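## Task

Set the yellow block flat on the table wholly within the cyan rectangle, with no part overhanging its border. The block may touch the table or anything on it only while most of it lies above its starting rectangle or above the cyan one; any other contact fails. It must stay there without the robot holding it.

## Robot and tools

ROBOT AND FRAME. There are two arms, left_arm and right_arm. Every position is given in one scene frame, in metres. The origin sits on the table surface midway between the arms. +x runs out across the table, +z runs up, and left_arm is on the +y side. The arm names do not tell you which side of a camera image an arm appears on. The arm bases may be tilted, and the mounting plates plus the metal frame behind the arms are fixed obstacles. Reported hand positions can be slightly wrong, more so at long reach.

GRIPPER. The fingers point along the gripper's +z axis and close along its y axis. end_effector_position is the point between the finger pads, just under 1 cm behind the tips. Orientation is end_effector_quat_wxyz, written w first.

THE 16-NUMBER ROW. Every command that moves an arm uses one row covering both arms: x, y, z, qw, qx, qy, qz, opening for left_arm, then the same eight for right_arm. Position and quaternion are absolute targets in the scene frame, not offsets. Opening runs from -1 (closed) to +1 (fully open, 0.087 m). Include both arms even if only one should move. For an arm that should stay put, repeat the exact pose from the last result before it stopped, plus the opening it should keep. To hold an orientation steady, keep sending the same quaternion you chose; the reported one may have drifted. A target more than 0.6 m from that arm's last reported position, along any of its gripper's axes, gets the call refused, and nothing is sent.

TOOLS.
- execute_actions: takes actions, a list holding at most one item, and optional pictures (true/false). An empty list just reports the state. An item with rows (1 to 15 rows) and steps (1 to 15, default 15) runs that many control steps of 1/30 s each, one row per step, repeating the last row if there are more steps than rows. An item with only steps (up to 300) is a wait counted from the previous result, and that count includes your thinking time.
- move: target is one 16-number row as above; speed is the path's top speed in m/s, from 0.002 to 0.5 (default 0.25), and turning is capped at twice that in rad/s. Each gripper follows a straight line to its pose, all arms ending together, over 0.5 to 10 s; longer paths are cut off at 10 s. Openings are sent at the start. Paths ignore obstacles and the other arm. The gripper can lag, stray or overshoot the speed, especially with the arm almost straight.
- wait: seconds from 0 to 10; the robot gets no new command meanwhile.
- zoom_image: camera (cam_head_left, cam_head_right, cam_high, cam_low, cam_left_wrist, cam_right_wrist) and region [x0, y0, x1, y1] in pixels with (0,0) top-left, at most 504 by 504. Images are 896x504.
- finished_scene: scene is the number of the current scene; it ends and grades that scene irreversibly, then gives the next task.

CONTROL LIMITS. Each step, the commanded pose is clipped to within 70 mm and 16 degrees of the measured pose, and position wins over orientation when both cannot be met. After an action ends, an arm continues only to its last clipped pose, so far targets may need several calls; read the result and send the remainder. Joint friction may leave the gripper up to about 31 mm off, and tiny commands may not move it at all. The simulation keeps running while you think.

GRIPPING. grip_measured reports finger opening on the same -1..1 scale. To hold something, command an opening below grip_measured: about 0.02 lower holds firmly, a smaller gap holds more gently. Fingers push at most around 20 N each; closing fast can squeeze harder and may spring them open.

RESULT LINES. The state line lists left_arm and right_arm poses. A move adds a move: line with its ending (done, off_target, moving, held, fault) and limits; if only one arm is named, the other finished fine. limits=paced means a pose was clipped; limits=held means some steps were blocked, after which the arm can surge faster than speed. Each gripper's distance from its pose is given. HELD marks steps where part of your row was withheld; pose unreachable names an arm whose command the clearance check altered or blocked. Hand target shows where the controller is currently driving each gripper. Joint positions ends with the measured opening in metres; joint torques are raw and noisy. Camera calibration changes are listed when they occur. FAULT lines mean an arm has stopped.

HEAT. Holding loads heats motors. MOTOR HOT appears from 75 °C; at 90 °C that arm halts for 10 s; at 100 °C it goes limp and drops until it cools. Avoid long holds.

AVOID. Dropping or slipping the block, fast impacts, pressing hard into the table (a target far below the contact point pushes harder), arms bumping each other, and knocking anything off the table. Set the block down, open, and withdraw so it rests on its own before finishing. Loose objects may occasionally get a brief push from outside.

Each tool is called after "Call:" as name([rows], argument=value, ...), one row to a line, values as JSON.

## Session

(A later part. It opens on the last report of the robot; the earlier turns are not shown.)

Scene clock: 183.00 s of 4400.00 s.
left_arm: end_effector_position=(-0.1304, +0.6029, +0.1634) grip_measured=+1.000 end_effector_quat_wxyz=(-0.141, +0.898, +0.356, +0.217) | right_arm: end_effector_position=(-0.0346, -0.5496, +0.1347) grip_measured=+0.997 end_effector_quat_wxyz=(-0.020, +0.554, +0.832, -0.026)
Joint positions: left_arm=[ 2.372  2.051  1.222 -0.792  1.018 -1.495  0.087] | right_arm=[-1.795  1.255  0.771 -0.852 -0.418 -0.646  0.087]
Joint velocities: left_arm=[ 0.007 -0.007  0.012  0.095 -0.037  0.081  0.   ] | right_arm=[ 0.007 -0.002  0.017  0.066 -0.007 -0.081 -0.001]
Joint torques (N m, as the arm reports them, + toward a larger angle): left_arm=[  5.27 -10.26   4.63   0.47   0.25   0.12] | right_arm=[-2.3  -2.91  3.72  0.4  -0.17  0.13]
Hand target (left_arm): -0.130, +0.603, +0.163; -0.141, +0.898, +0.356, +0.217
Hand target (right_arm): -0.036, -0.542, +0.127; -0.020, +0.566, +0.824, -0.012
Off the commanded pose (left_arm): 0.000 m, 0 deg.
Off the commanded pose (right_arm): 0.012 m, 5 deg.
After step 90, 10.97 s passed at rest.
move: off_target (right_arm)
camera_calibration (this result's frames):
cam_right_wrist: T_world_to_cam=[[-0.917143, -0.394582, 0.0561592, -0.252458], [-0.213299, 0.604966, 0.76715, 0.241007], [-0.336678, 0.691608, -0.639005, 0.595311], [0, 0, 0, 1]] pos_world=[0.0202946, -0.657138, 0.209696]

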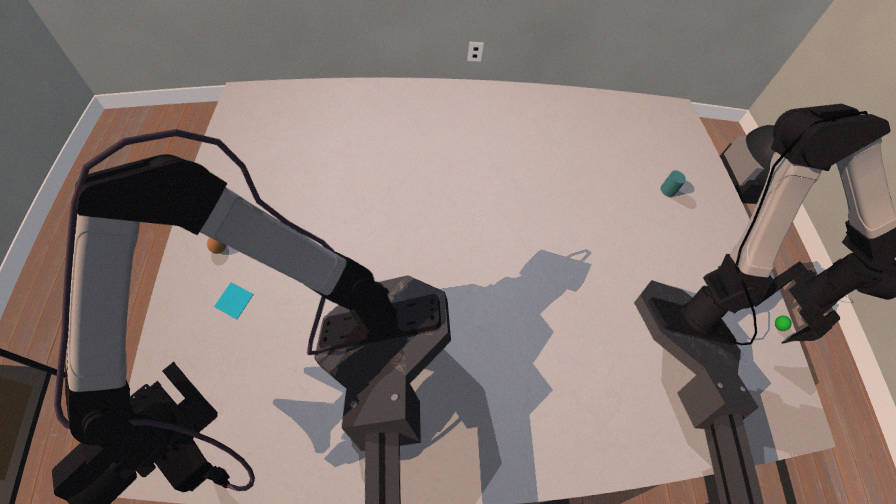

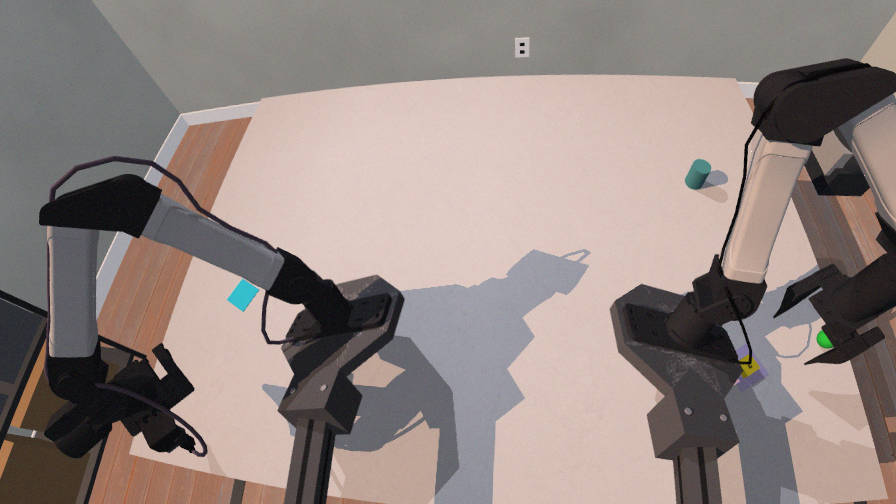

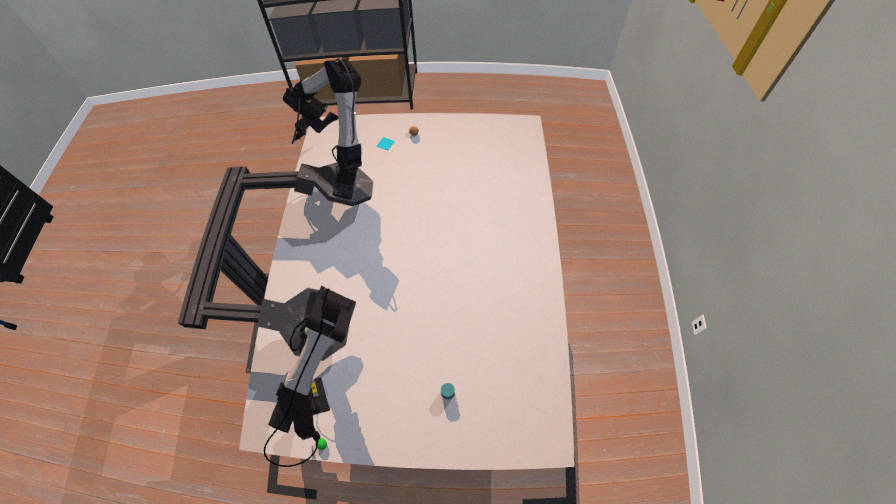

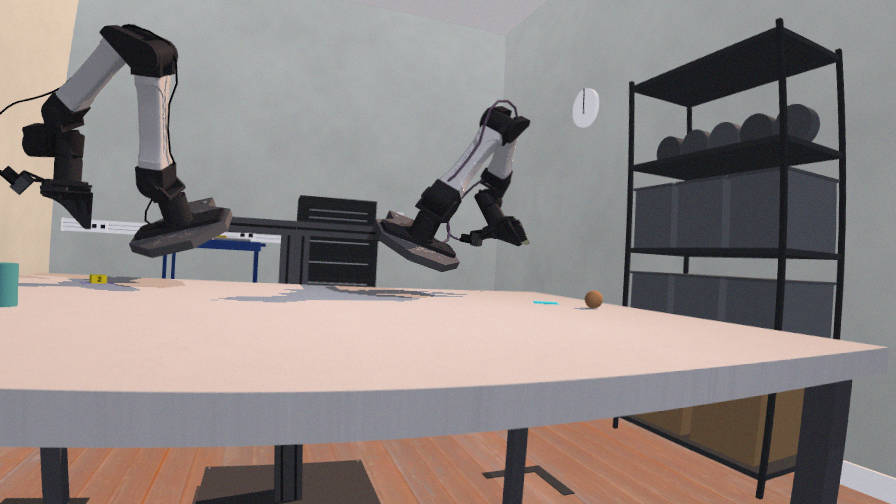

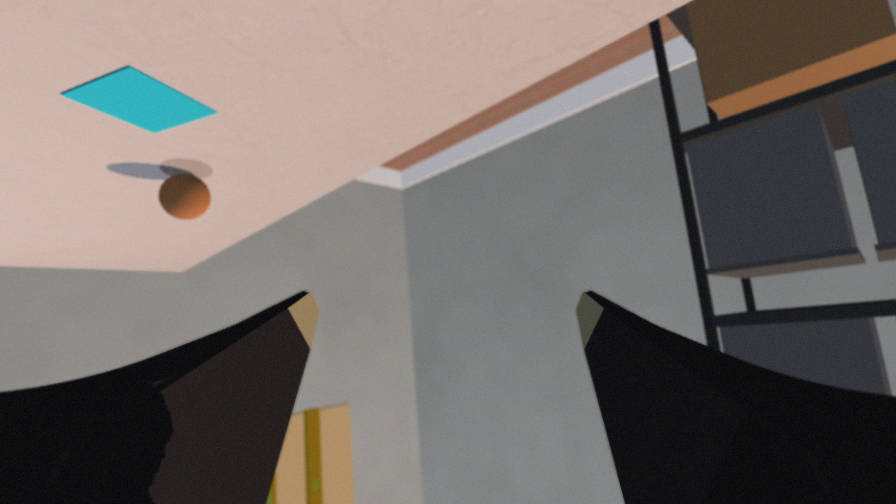

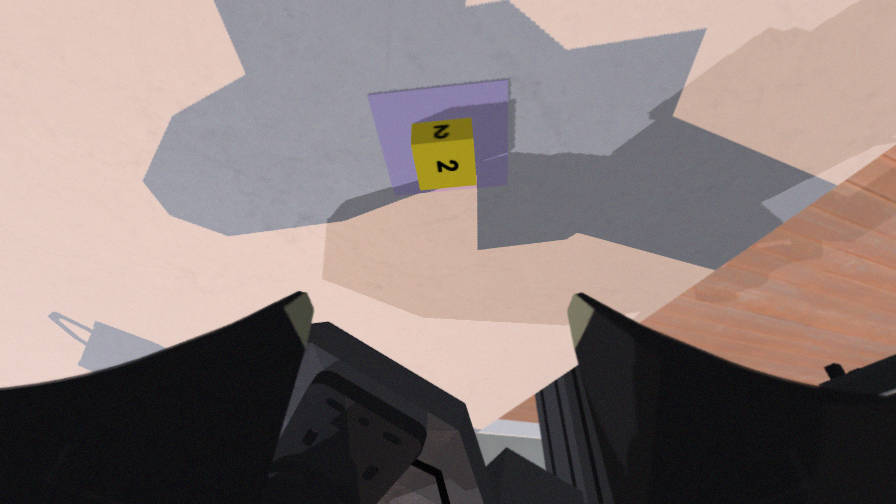

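Call:
move(target=[-0.1304,0.6029,0.1634,-0.141,0.898,0.356,0.217,1, -0.047,-0.518,0.065,0,0.522,0.853,0,1], speed=0.08)

Scene clock: 219.70 s of 4400.00 s.
left_arm: end_effector_position=(-0.1304, +0.6029, +0.1634) grip_measured=+1.000 end_effector_quat_wxyz=(-0.141, +0.898, +0.356, +0.217) | right_arm: end_effector_position=(-0.0498, -0.5299, +0.0715) grip_measured=+0.997 end_effector_quat_wxyz=(+0.000, +0.521, +0.853, -0.017)
Joint positions: left_arm=[ 2.372  2.051  1.222 -0.792  1.018 -1.495  0.087] | right_arm=[-1.767  1.371  0.554 -0.508 -0.457 -0.692  0.087]
Joint velocities: left_arm=[ 0.012  0.012 -0.002  0.022  0.007 -0.022  0.   ] | right_arm=[-0.012  0.027  0.002 -0.007  0.007 -0.022 -0.   ]
Joint torques (N m, as the arm reports them, + toward a larger angle): left_arm=[  5.3  -10.29   4.58   0.48   0.25   0.13] | right_arm=[-1.34 -2.96  2.75  0.41 -0.23 -0.03]
Hand target (left_arm): -0.130, +0.603, +0.163; -0.141, +0.898, +0.356, +0.217
Hand target (right_arm): -0.048, -0.520, +0.064; +0.001, +0.522, +0.853, -0.000
Off the commanded pose (left_arm): 0.000 m, 0 deg.
Off the commanded pose (right_arm): 0.014 m, 2 deg.
After step 90, 32.13 s passed at rest.
move: off_target (right_arm)
camera_calibration (this result's frames):
cam_right_wrist: T_world_to_cam=[[-0.885485, -0.464258, 0.0195336, -0.28778], [-0.292349, 0.589291, 0.753172, 0.263087], [-0.361177, 0.661212, -0.657533, 0.520111], [0, 0, 0, 1]] pos_world=[0.00994123, -0.632543, 0.149462]

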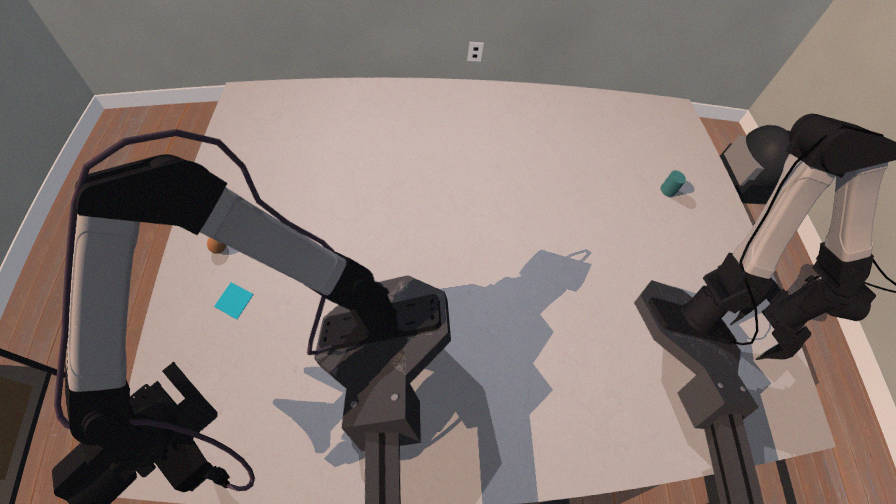

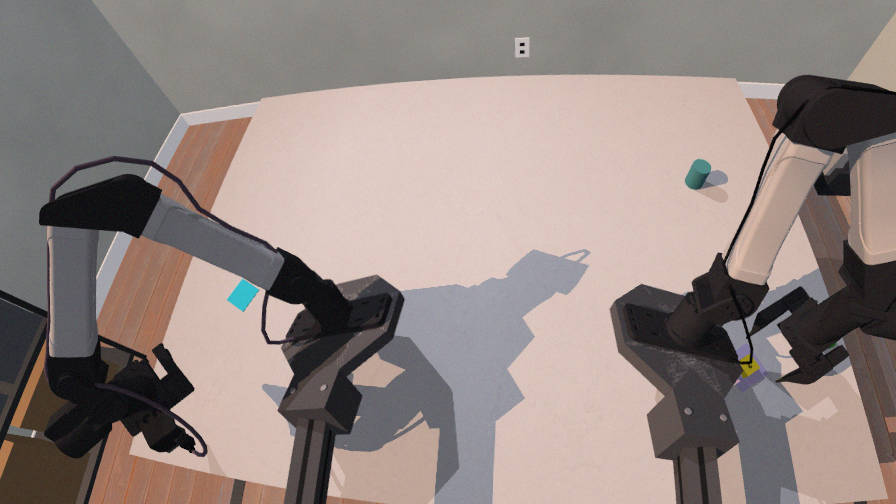

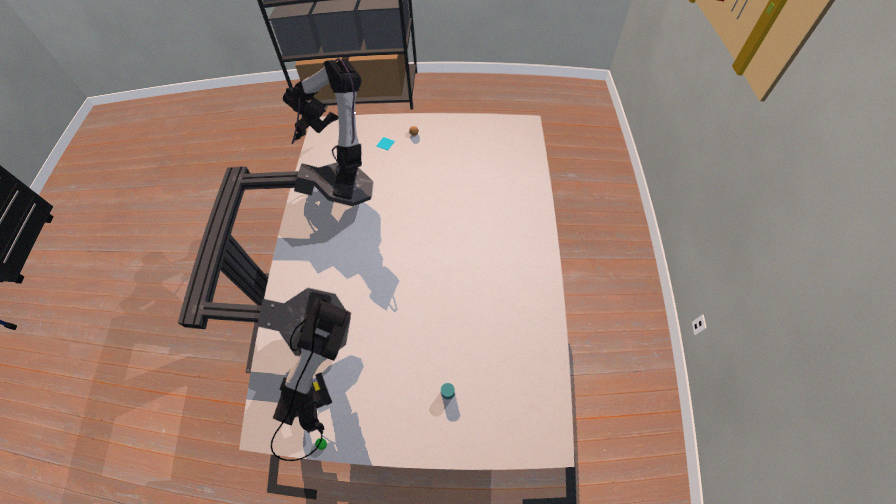

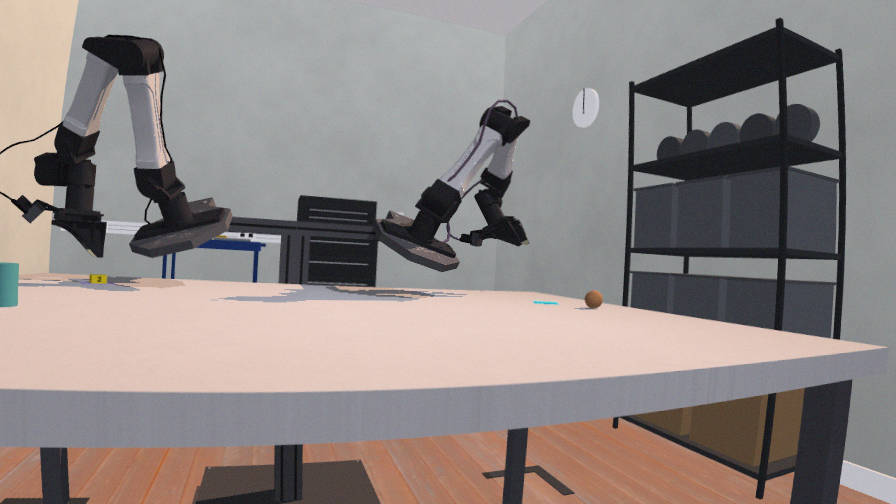

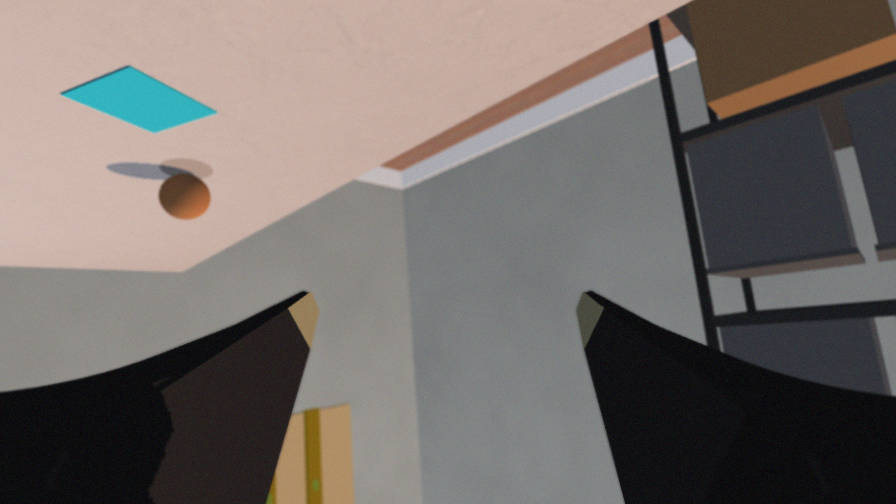

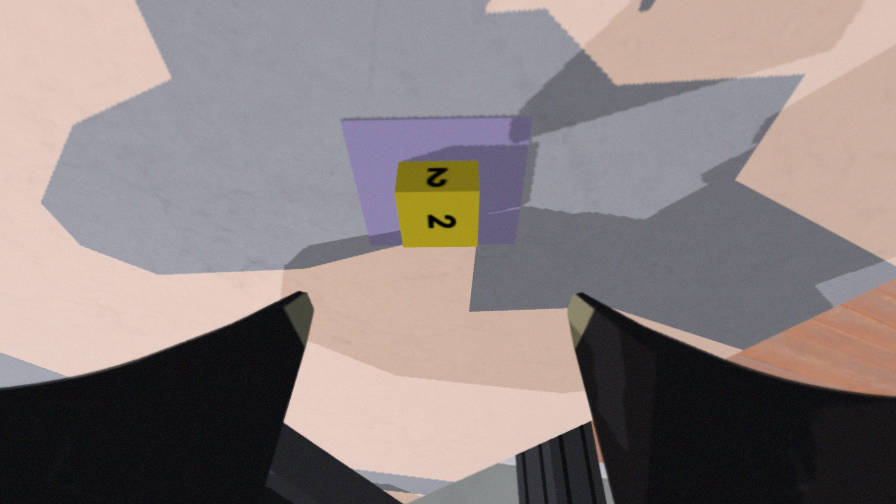

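Call:
move(target=[-0.1304,0.6029,0.1634,-0.141,0.898,0.356,0.217,1, -0.046,-0.508,0.032,0,0.522,0.853,0,1], speed=0.05)

Scene clock: 228.60 s of 4400.00 s.
left_arm: end_effector_position=(-0.1304, +0.6029, +0.1634) grip_measured=+1.000 end_effector_quat_wxyz=(-0.141, +0.898, +0.356, +0.217) | right_arm: end_effector_position=(-0.0459, -0.5222, +0.0374) grip_measured=+0.997 end_effector_quat_wxyz=(+0.010, +0.515, +0.857, -0.015)
Joint positions: left_arm=[ 2.372  2.051  1.222 -0.792  1.018 -1.495  0.087] | right_arm=[-1.694  1.461  0.462 -0.289 -0.458 -0.627  0.087]
Joint velocities: left_arm=[-0.007 -0.002 -0.007 -0.007 -0.066 -0.066  0.   ] | right_arm=[ 0.002 -0.022 -0.002  0.022 -0.007  0.037 -0.   ]
Joint torques (N m, as the arm reports them, + toward a larger angle): left_arm=[  5.29 -10.26   4.56   0.48   0.24   0.11] | right_arm=[-1.35 -3.22  1.66  0.41 -0.09  0.13]
Hand target (left_arm): -0.130, +0.603, +0.163; -0.141, +0.898, +0.356, +0.217
Hand target (right_arm): -0.046, -0.509, +0.032; +0.001, +0.522, +0.853, -0.000
Off the commanded pose (left_arm): 0.000 m, 0 deg.
Off the commanded pose (right_arm): 0.015 m, 2 deg.
After step 90, 4.47 s passed at rest.
move: off_target (right_arm)
camera_calibration (this result's frames):
cam_right_wrist: T_world_to_cam=[[-0.878405, -0.477875, 0.00625407, -0.286389], [-0.315146, 0.589024, 0.744133, 0.284556], [-0.359287, 0.651679, -0.668002, 0.48957], [0, 0, 0, 1]] pos_world=[0.014007, -0.623512, 0.117077]

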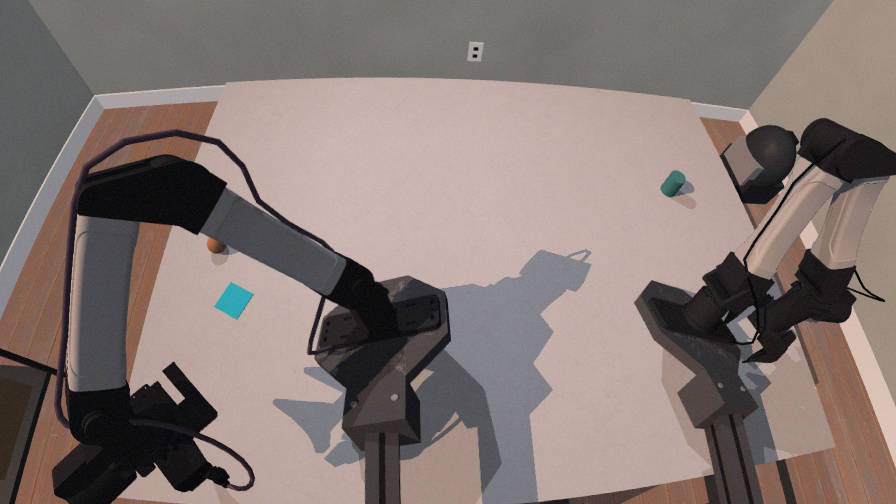

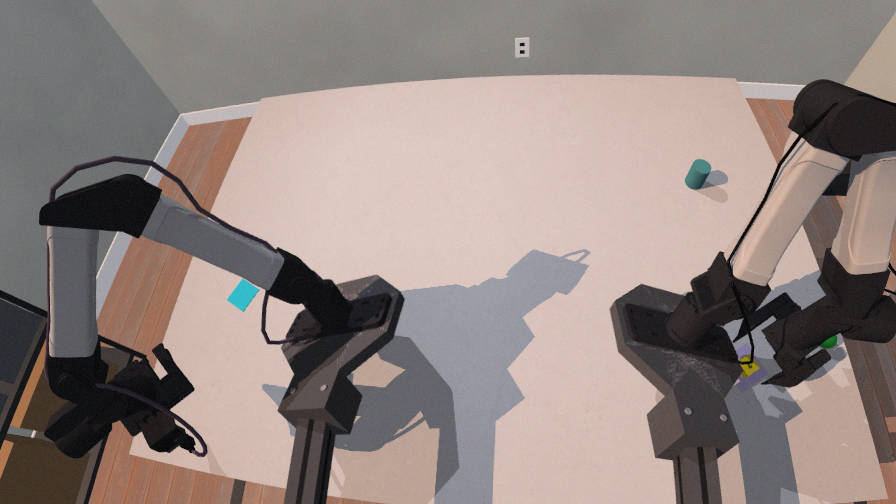

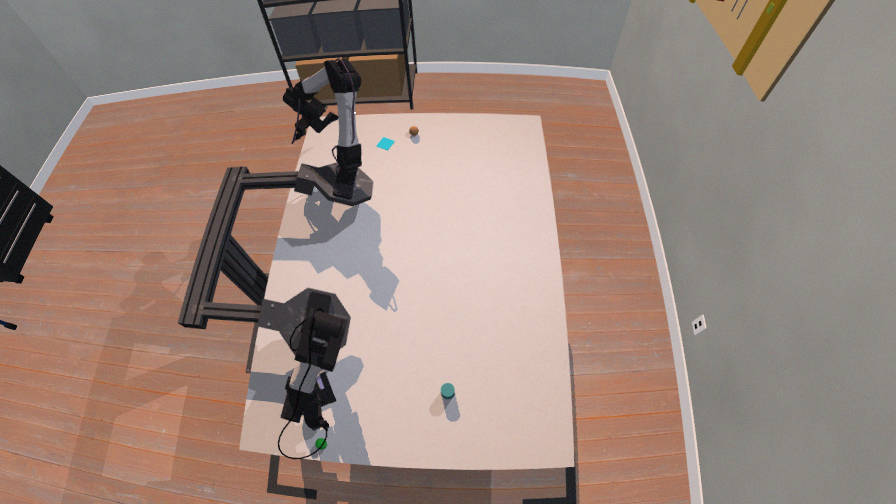

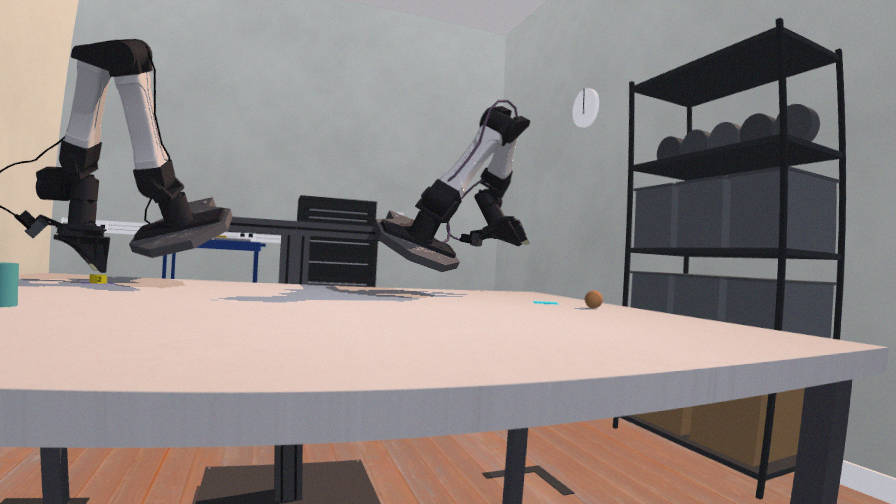

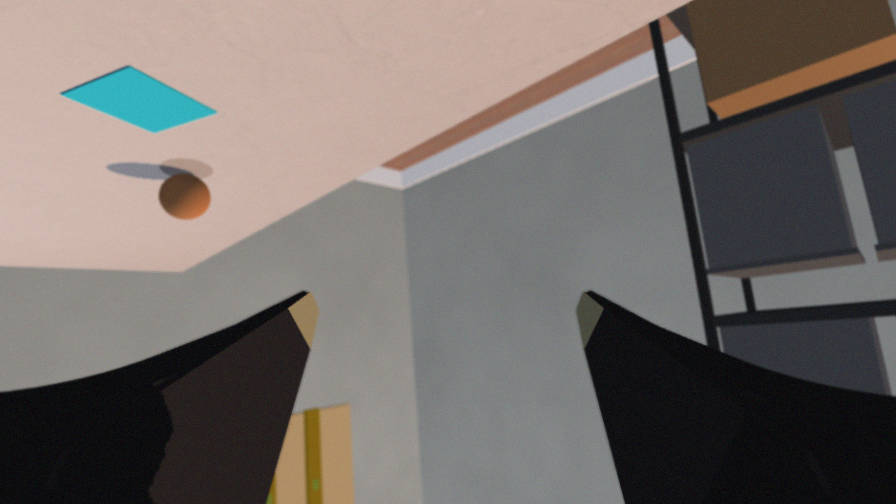

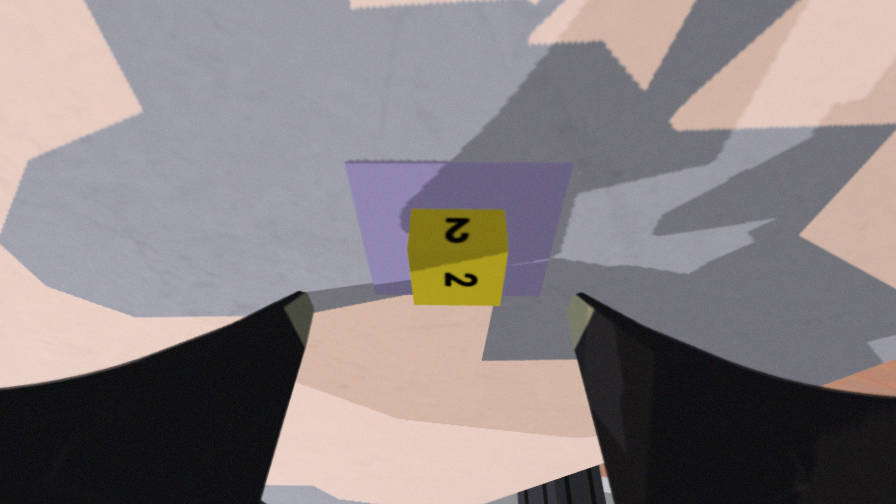

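Call:
move(target=[-0.1304,0.6029,0.1634,-0.141,0.898,0.356,0.217,1, -0.056,-0.510,0.012,0,0.522,0.853,0,1], speed=0.03)

Scene clock: 242.90 s of 4400.00 s.
left_arm: end_effector_position=(-0.1304, +0.6029, +0.1634) grip_measured=+1.000 end_effector_quat_wxyz=(-0.141, +0.898, +0.356, +0.217) | right_arm: end_effector_position=(-0.0562, -0.5256, +0.0174) grip_measured=+0.997 end_effector_quat_wxyz=(+0.010, +0.515, +0.857, -0.015)
Joint positions: left_arm=[ 2.372  2.051  1.222 -0.792  1.018 -1.495  0.087] | right_arm=[-1.694  1.589  0.462 -0.16  -0.458 -0.626  0.087]
Joint velocities: left_arm=[ 0.007  0.017 -0.007 -0.022 -0.051  0.037  0.   ] | right_arm=[0.002 0.017 0.012 0.037 0.007 0.022 0.001]
Joint torques (N m, as the arm reports them, + toward a larger angle): left_arm=[  5.29 -10.28   4.61   0.48   0.23   0.11] | right_arm=[-1.6  -3.76  0.83  0.4  -0.08  0.12]
Hand target (left_arm): -0.130, +0.603, +0.163; -0.141, +0.898, +0.356, +0.217
Hand target (right_arm): -0.056, -0.511, +0.012; +0.000, +0.522, +0.853, +0.000
Off the commanded pose (left_arm): 0.000 m, 0 deg.
Off the commanded pose (right_arm): 0.016 m, 2 deg.
After step 90, 9.87 s passed at rest.
move: off_target (right_arm)
camera_calibration (this result's frames):
cam_right_wrist: T_world_to_cam=[[-0.87869, -0.47735, 0.00643833, -0.29666], [-0.314776, 0.589463, 0.743942, 0.298423], [-0.358915, 0.651668, -0.668213, 0.474718], [0, 0, 0, 1]] pos_world=[0.00364779, -0.626878, 0.0971142]

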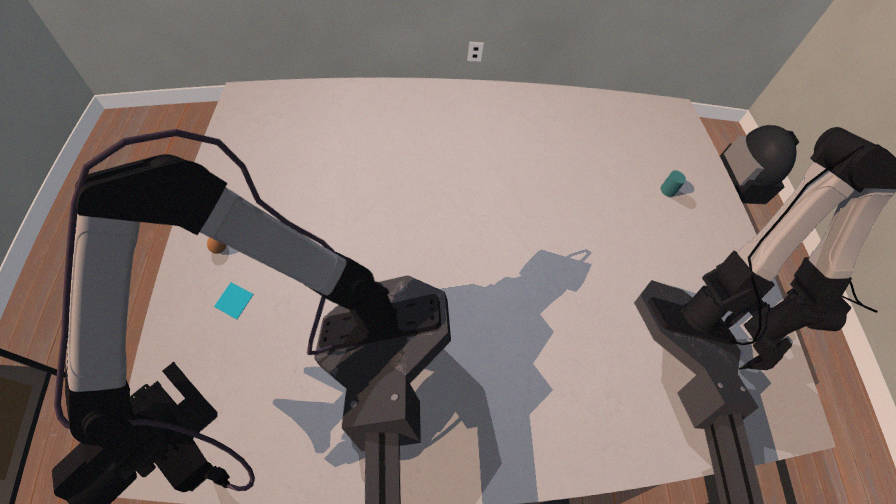

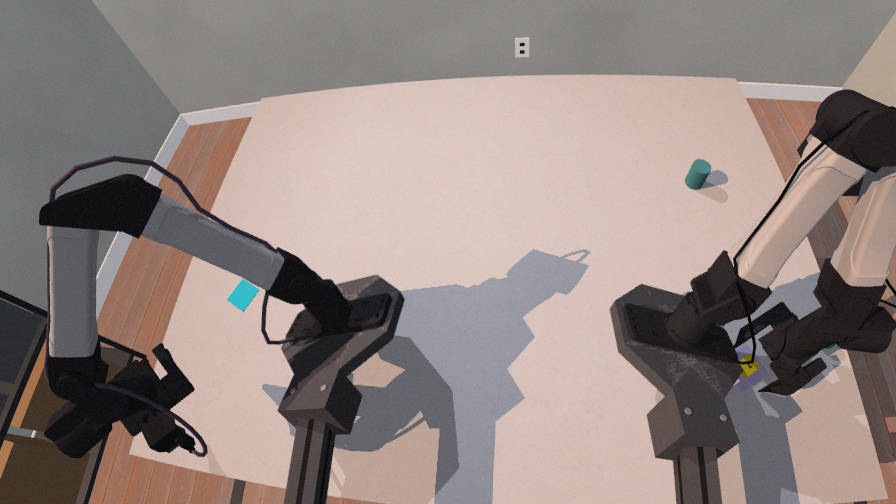

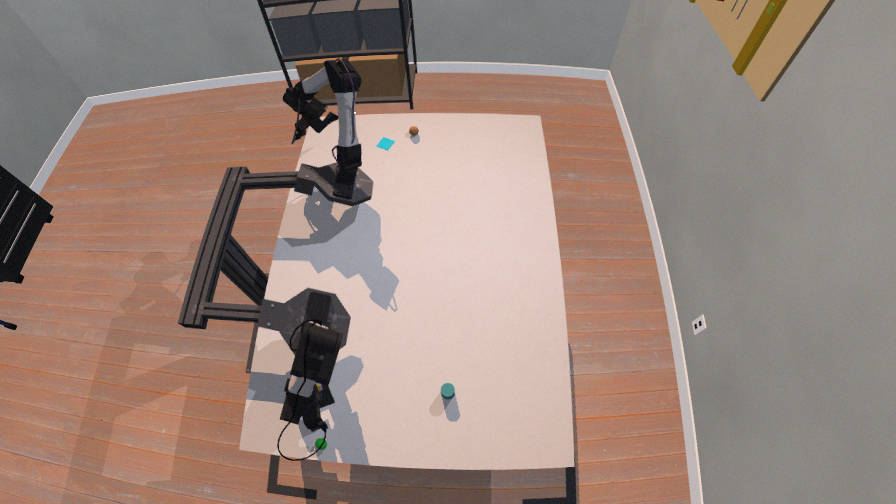

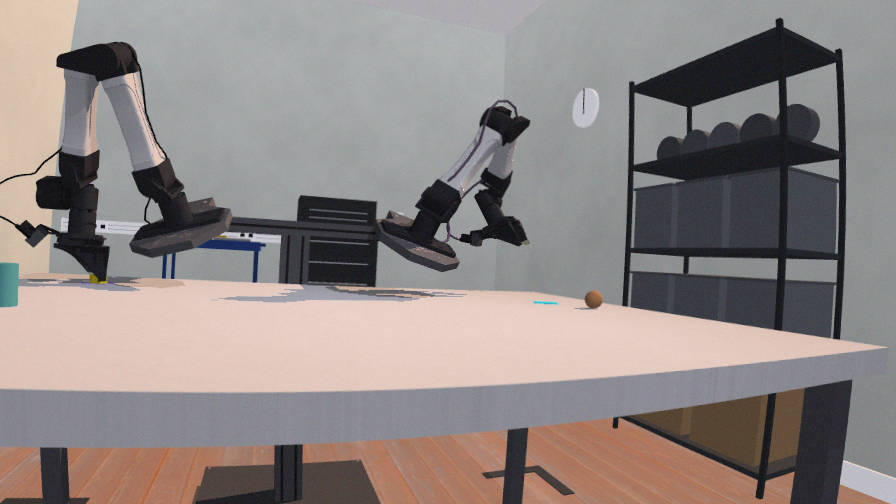

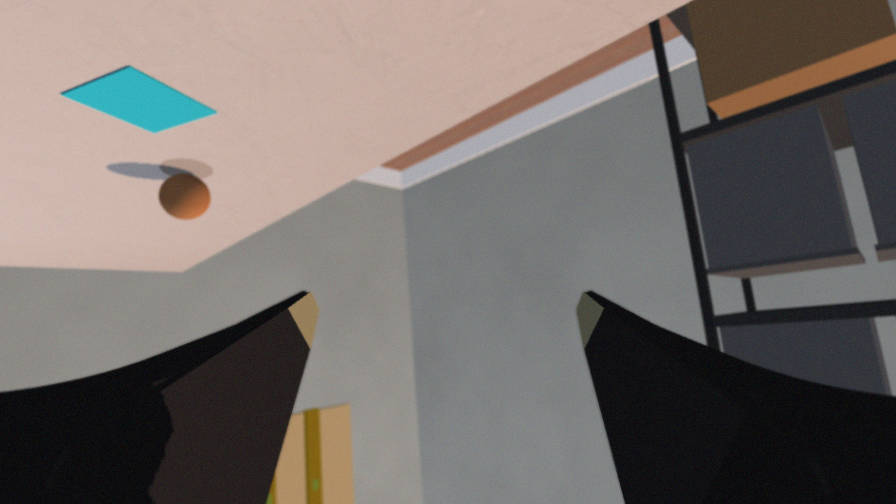

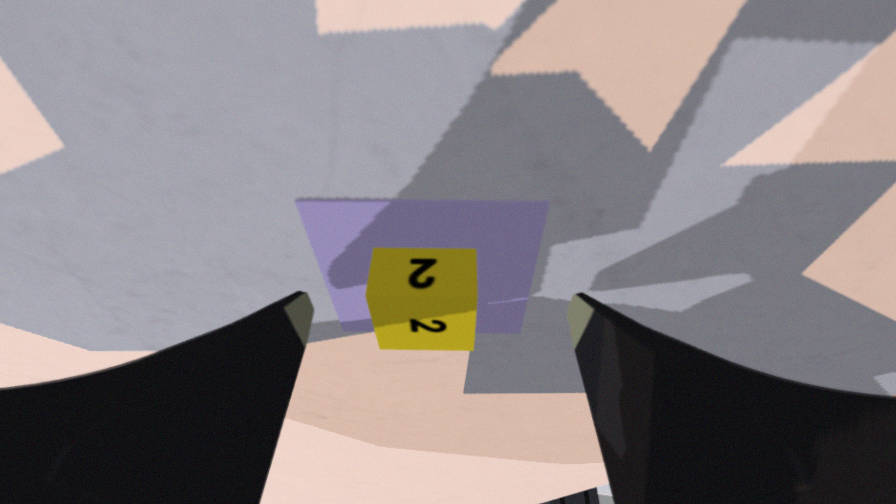

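Call:
move(target=[-0.1304,0.6029,0.1634,-0.141,0.898,0.356,0.217,1, -0.050,-0.500,0.008,0,0.522,0.853,0,1], speed=0.02)

Scene clock: 253.50 s of 4400.00 s.
left_arm: end_effector_position=(-0.1304, +0.6029, +0.1634) grip_measured=+1.000 end_effector_quat_wxyz=(-0.141, +0.898, +0.356, +0.217) | right_arm: end_effector_position=(-0.0504, -0.5132, +0.0109) grip_measured=+0.997 end_effector_quat_wxyz=(+0.009, +0.518, +0.855, -0.009)
Joint positions: left_arm=[ 2.372  2.051  1.222 -0.792  1.018 -1.495  0.087] | right_arm=[-1.664  1.589  0.416 -0.114 -0.452 -0.595  0.087]
Joint velocities: left_arm=[ 0.012  0.012 -0.007 -0.007 -0.037 -0.037  0.   ] | right_arm=[-0.017  0.012 -0.012  0.037  0.007  0.007 -0.   ]
Joint torques (N m, as the arm reports them, + toward a larger angle): left_arm=[  5.26 -10.27   4.61   0.48   0.24   0.12] | right_arm=[-1.39 -4.93  0.21  0.45 -0.05  0.14]
Hand target (left_arm): -0.130, +0.603, +0.163; -0.141, +0.898, +0.356, +0.217
Hand target (right_arm): -0.050, -0.500, +0.008; +0.001, +0.522, +0.853, +0.000
Off the commanded pose (left_arm): 0.000 m, 0 deg.
Off the commanded pose (right_arm): 0.013 m, 2 deg.
After step 90, 5.97 s passed at rest.
move: off_target (right_arm)
camera_calibration (this result's frames):
cam_right_wrist: T_world_to_cam=[[-0.881437, -0.47229, -0.00326936, -0.28308], [-0.314815, 0.582351, 0.749506, 0.294007], [-0.35208, 0.661671, -0.66199, 0.46977], [0, 0, 0, 1]] pos_world=[0.00843751, -0.615744, 0.0896977]

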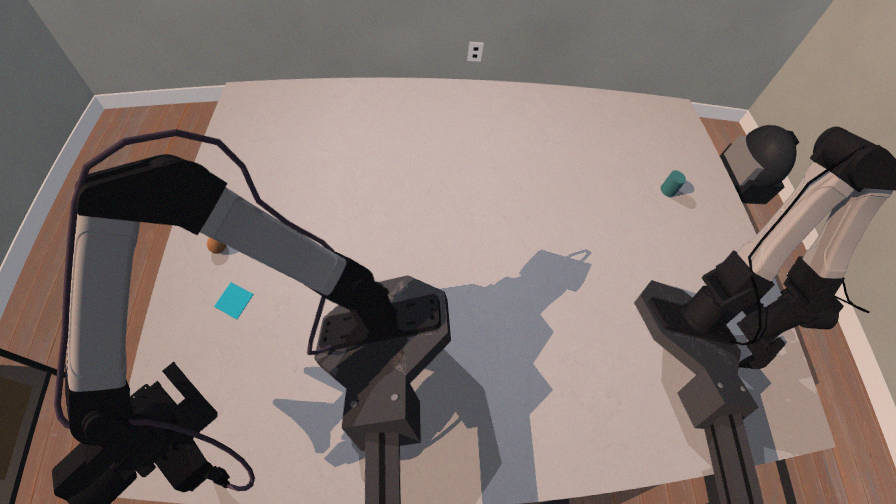

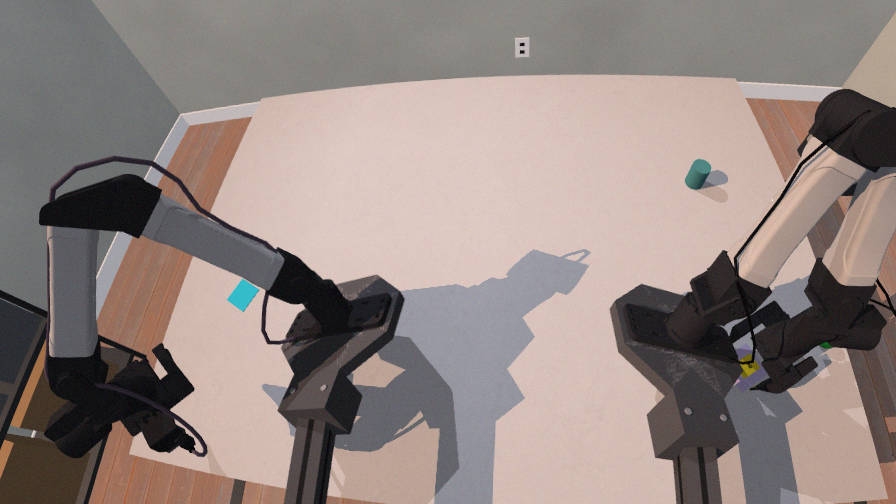

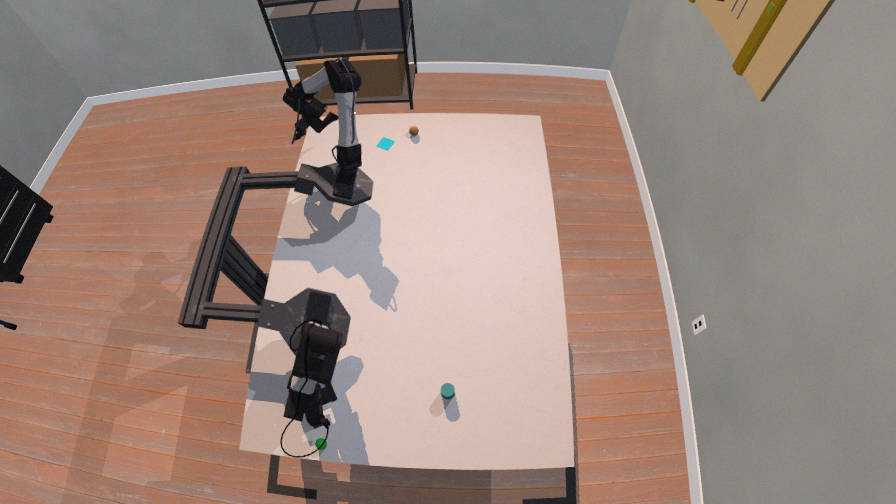

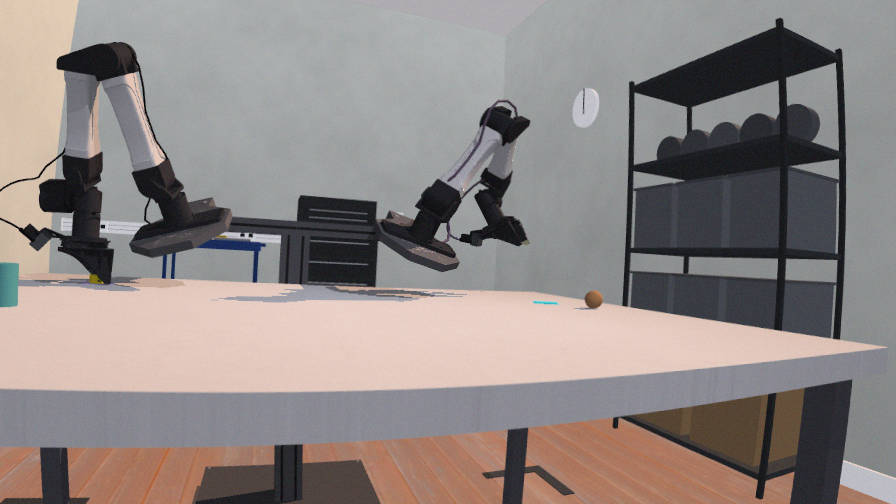

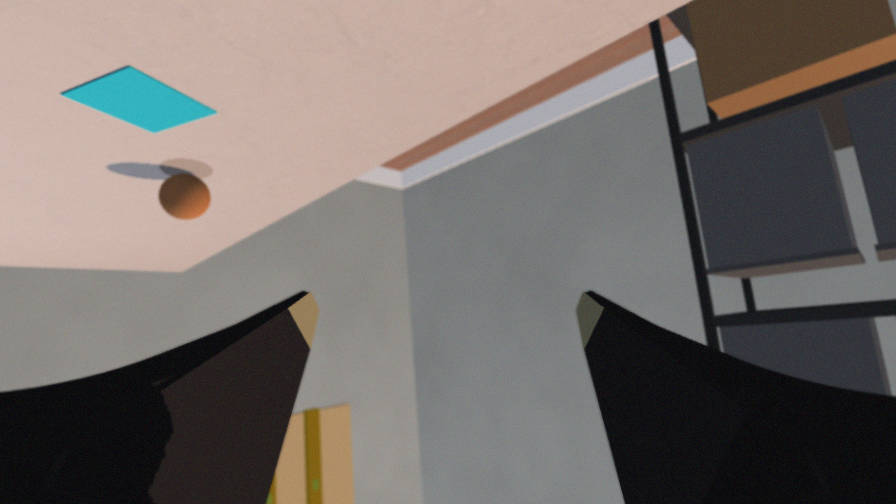

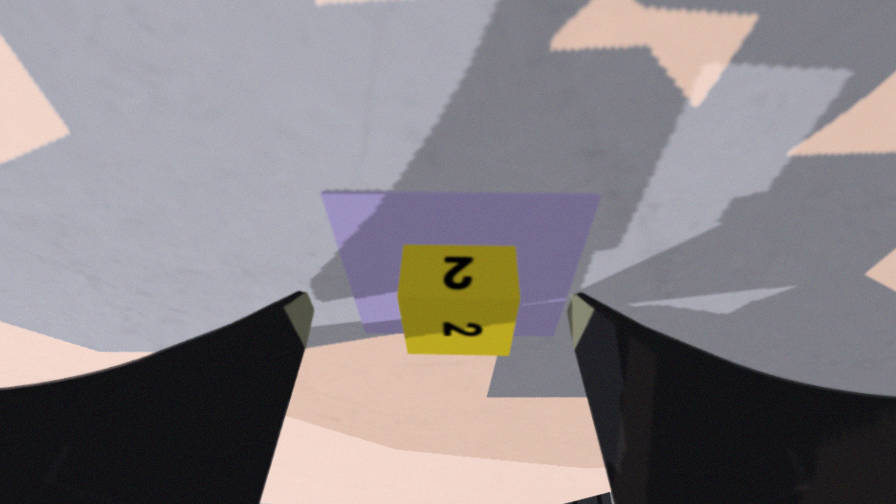

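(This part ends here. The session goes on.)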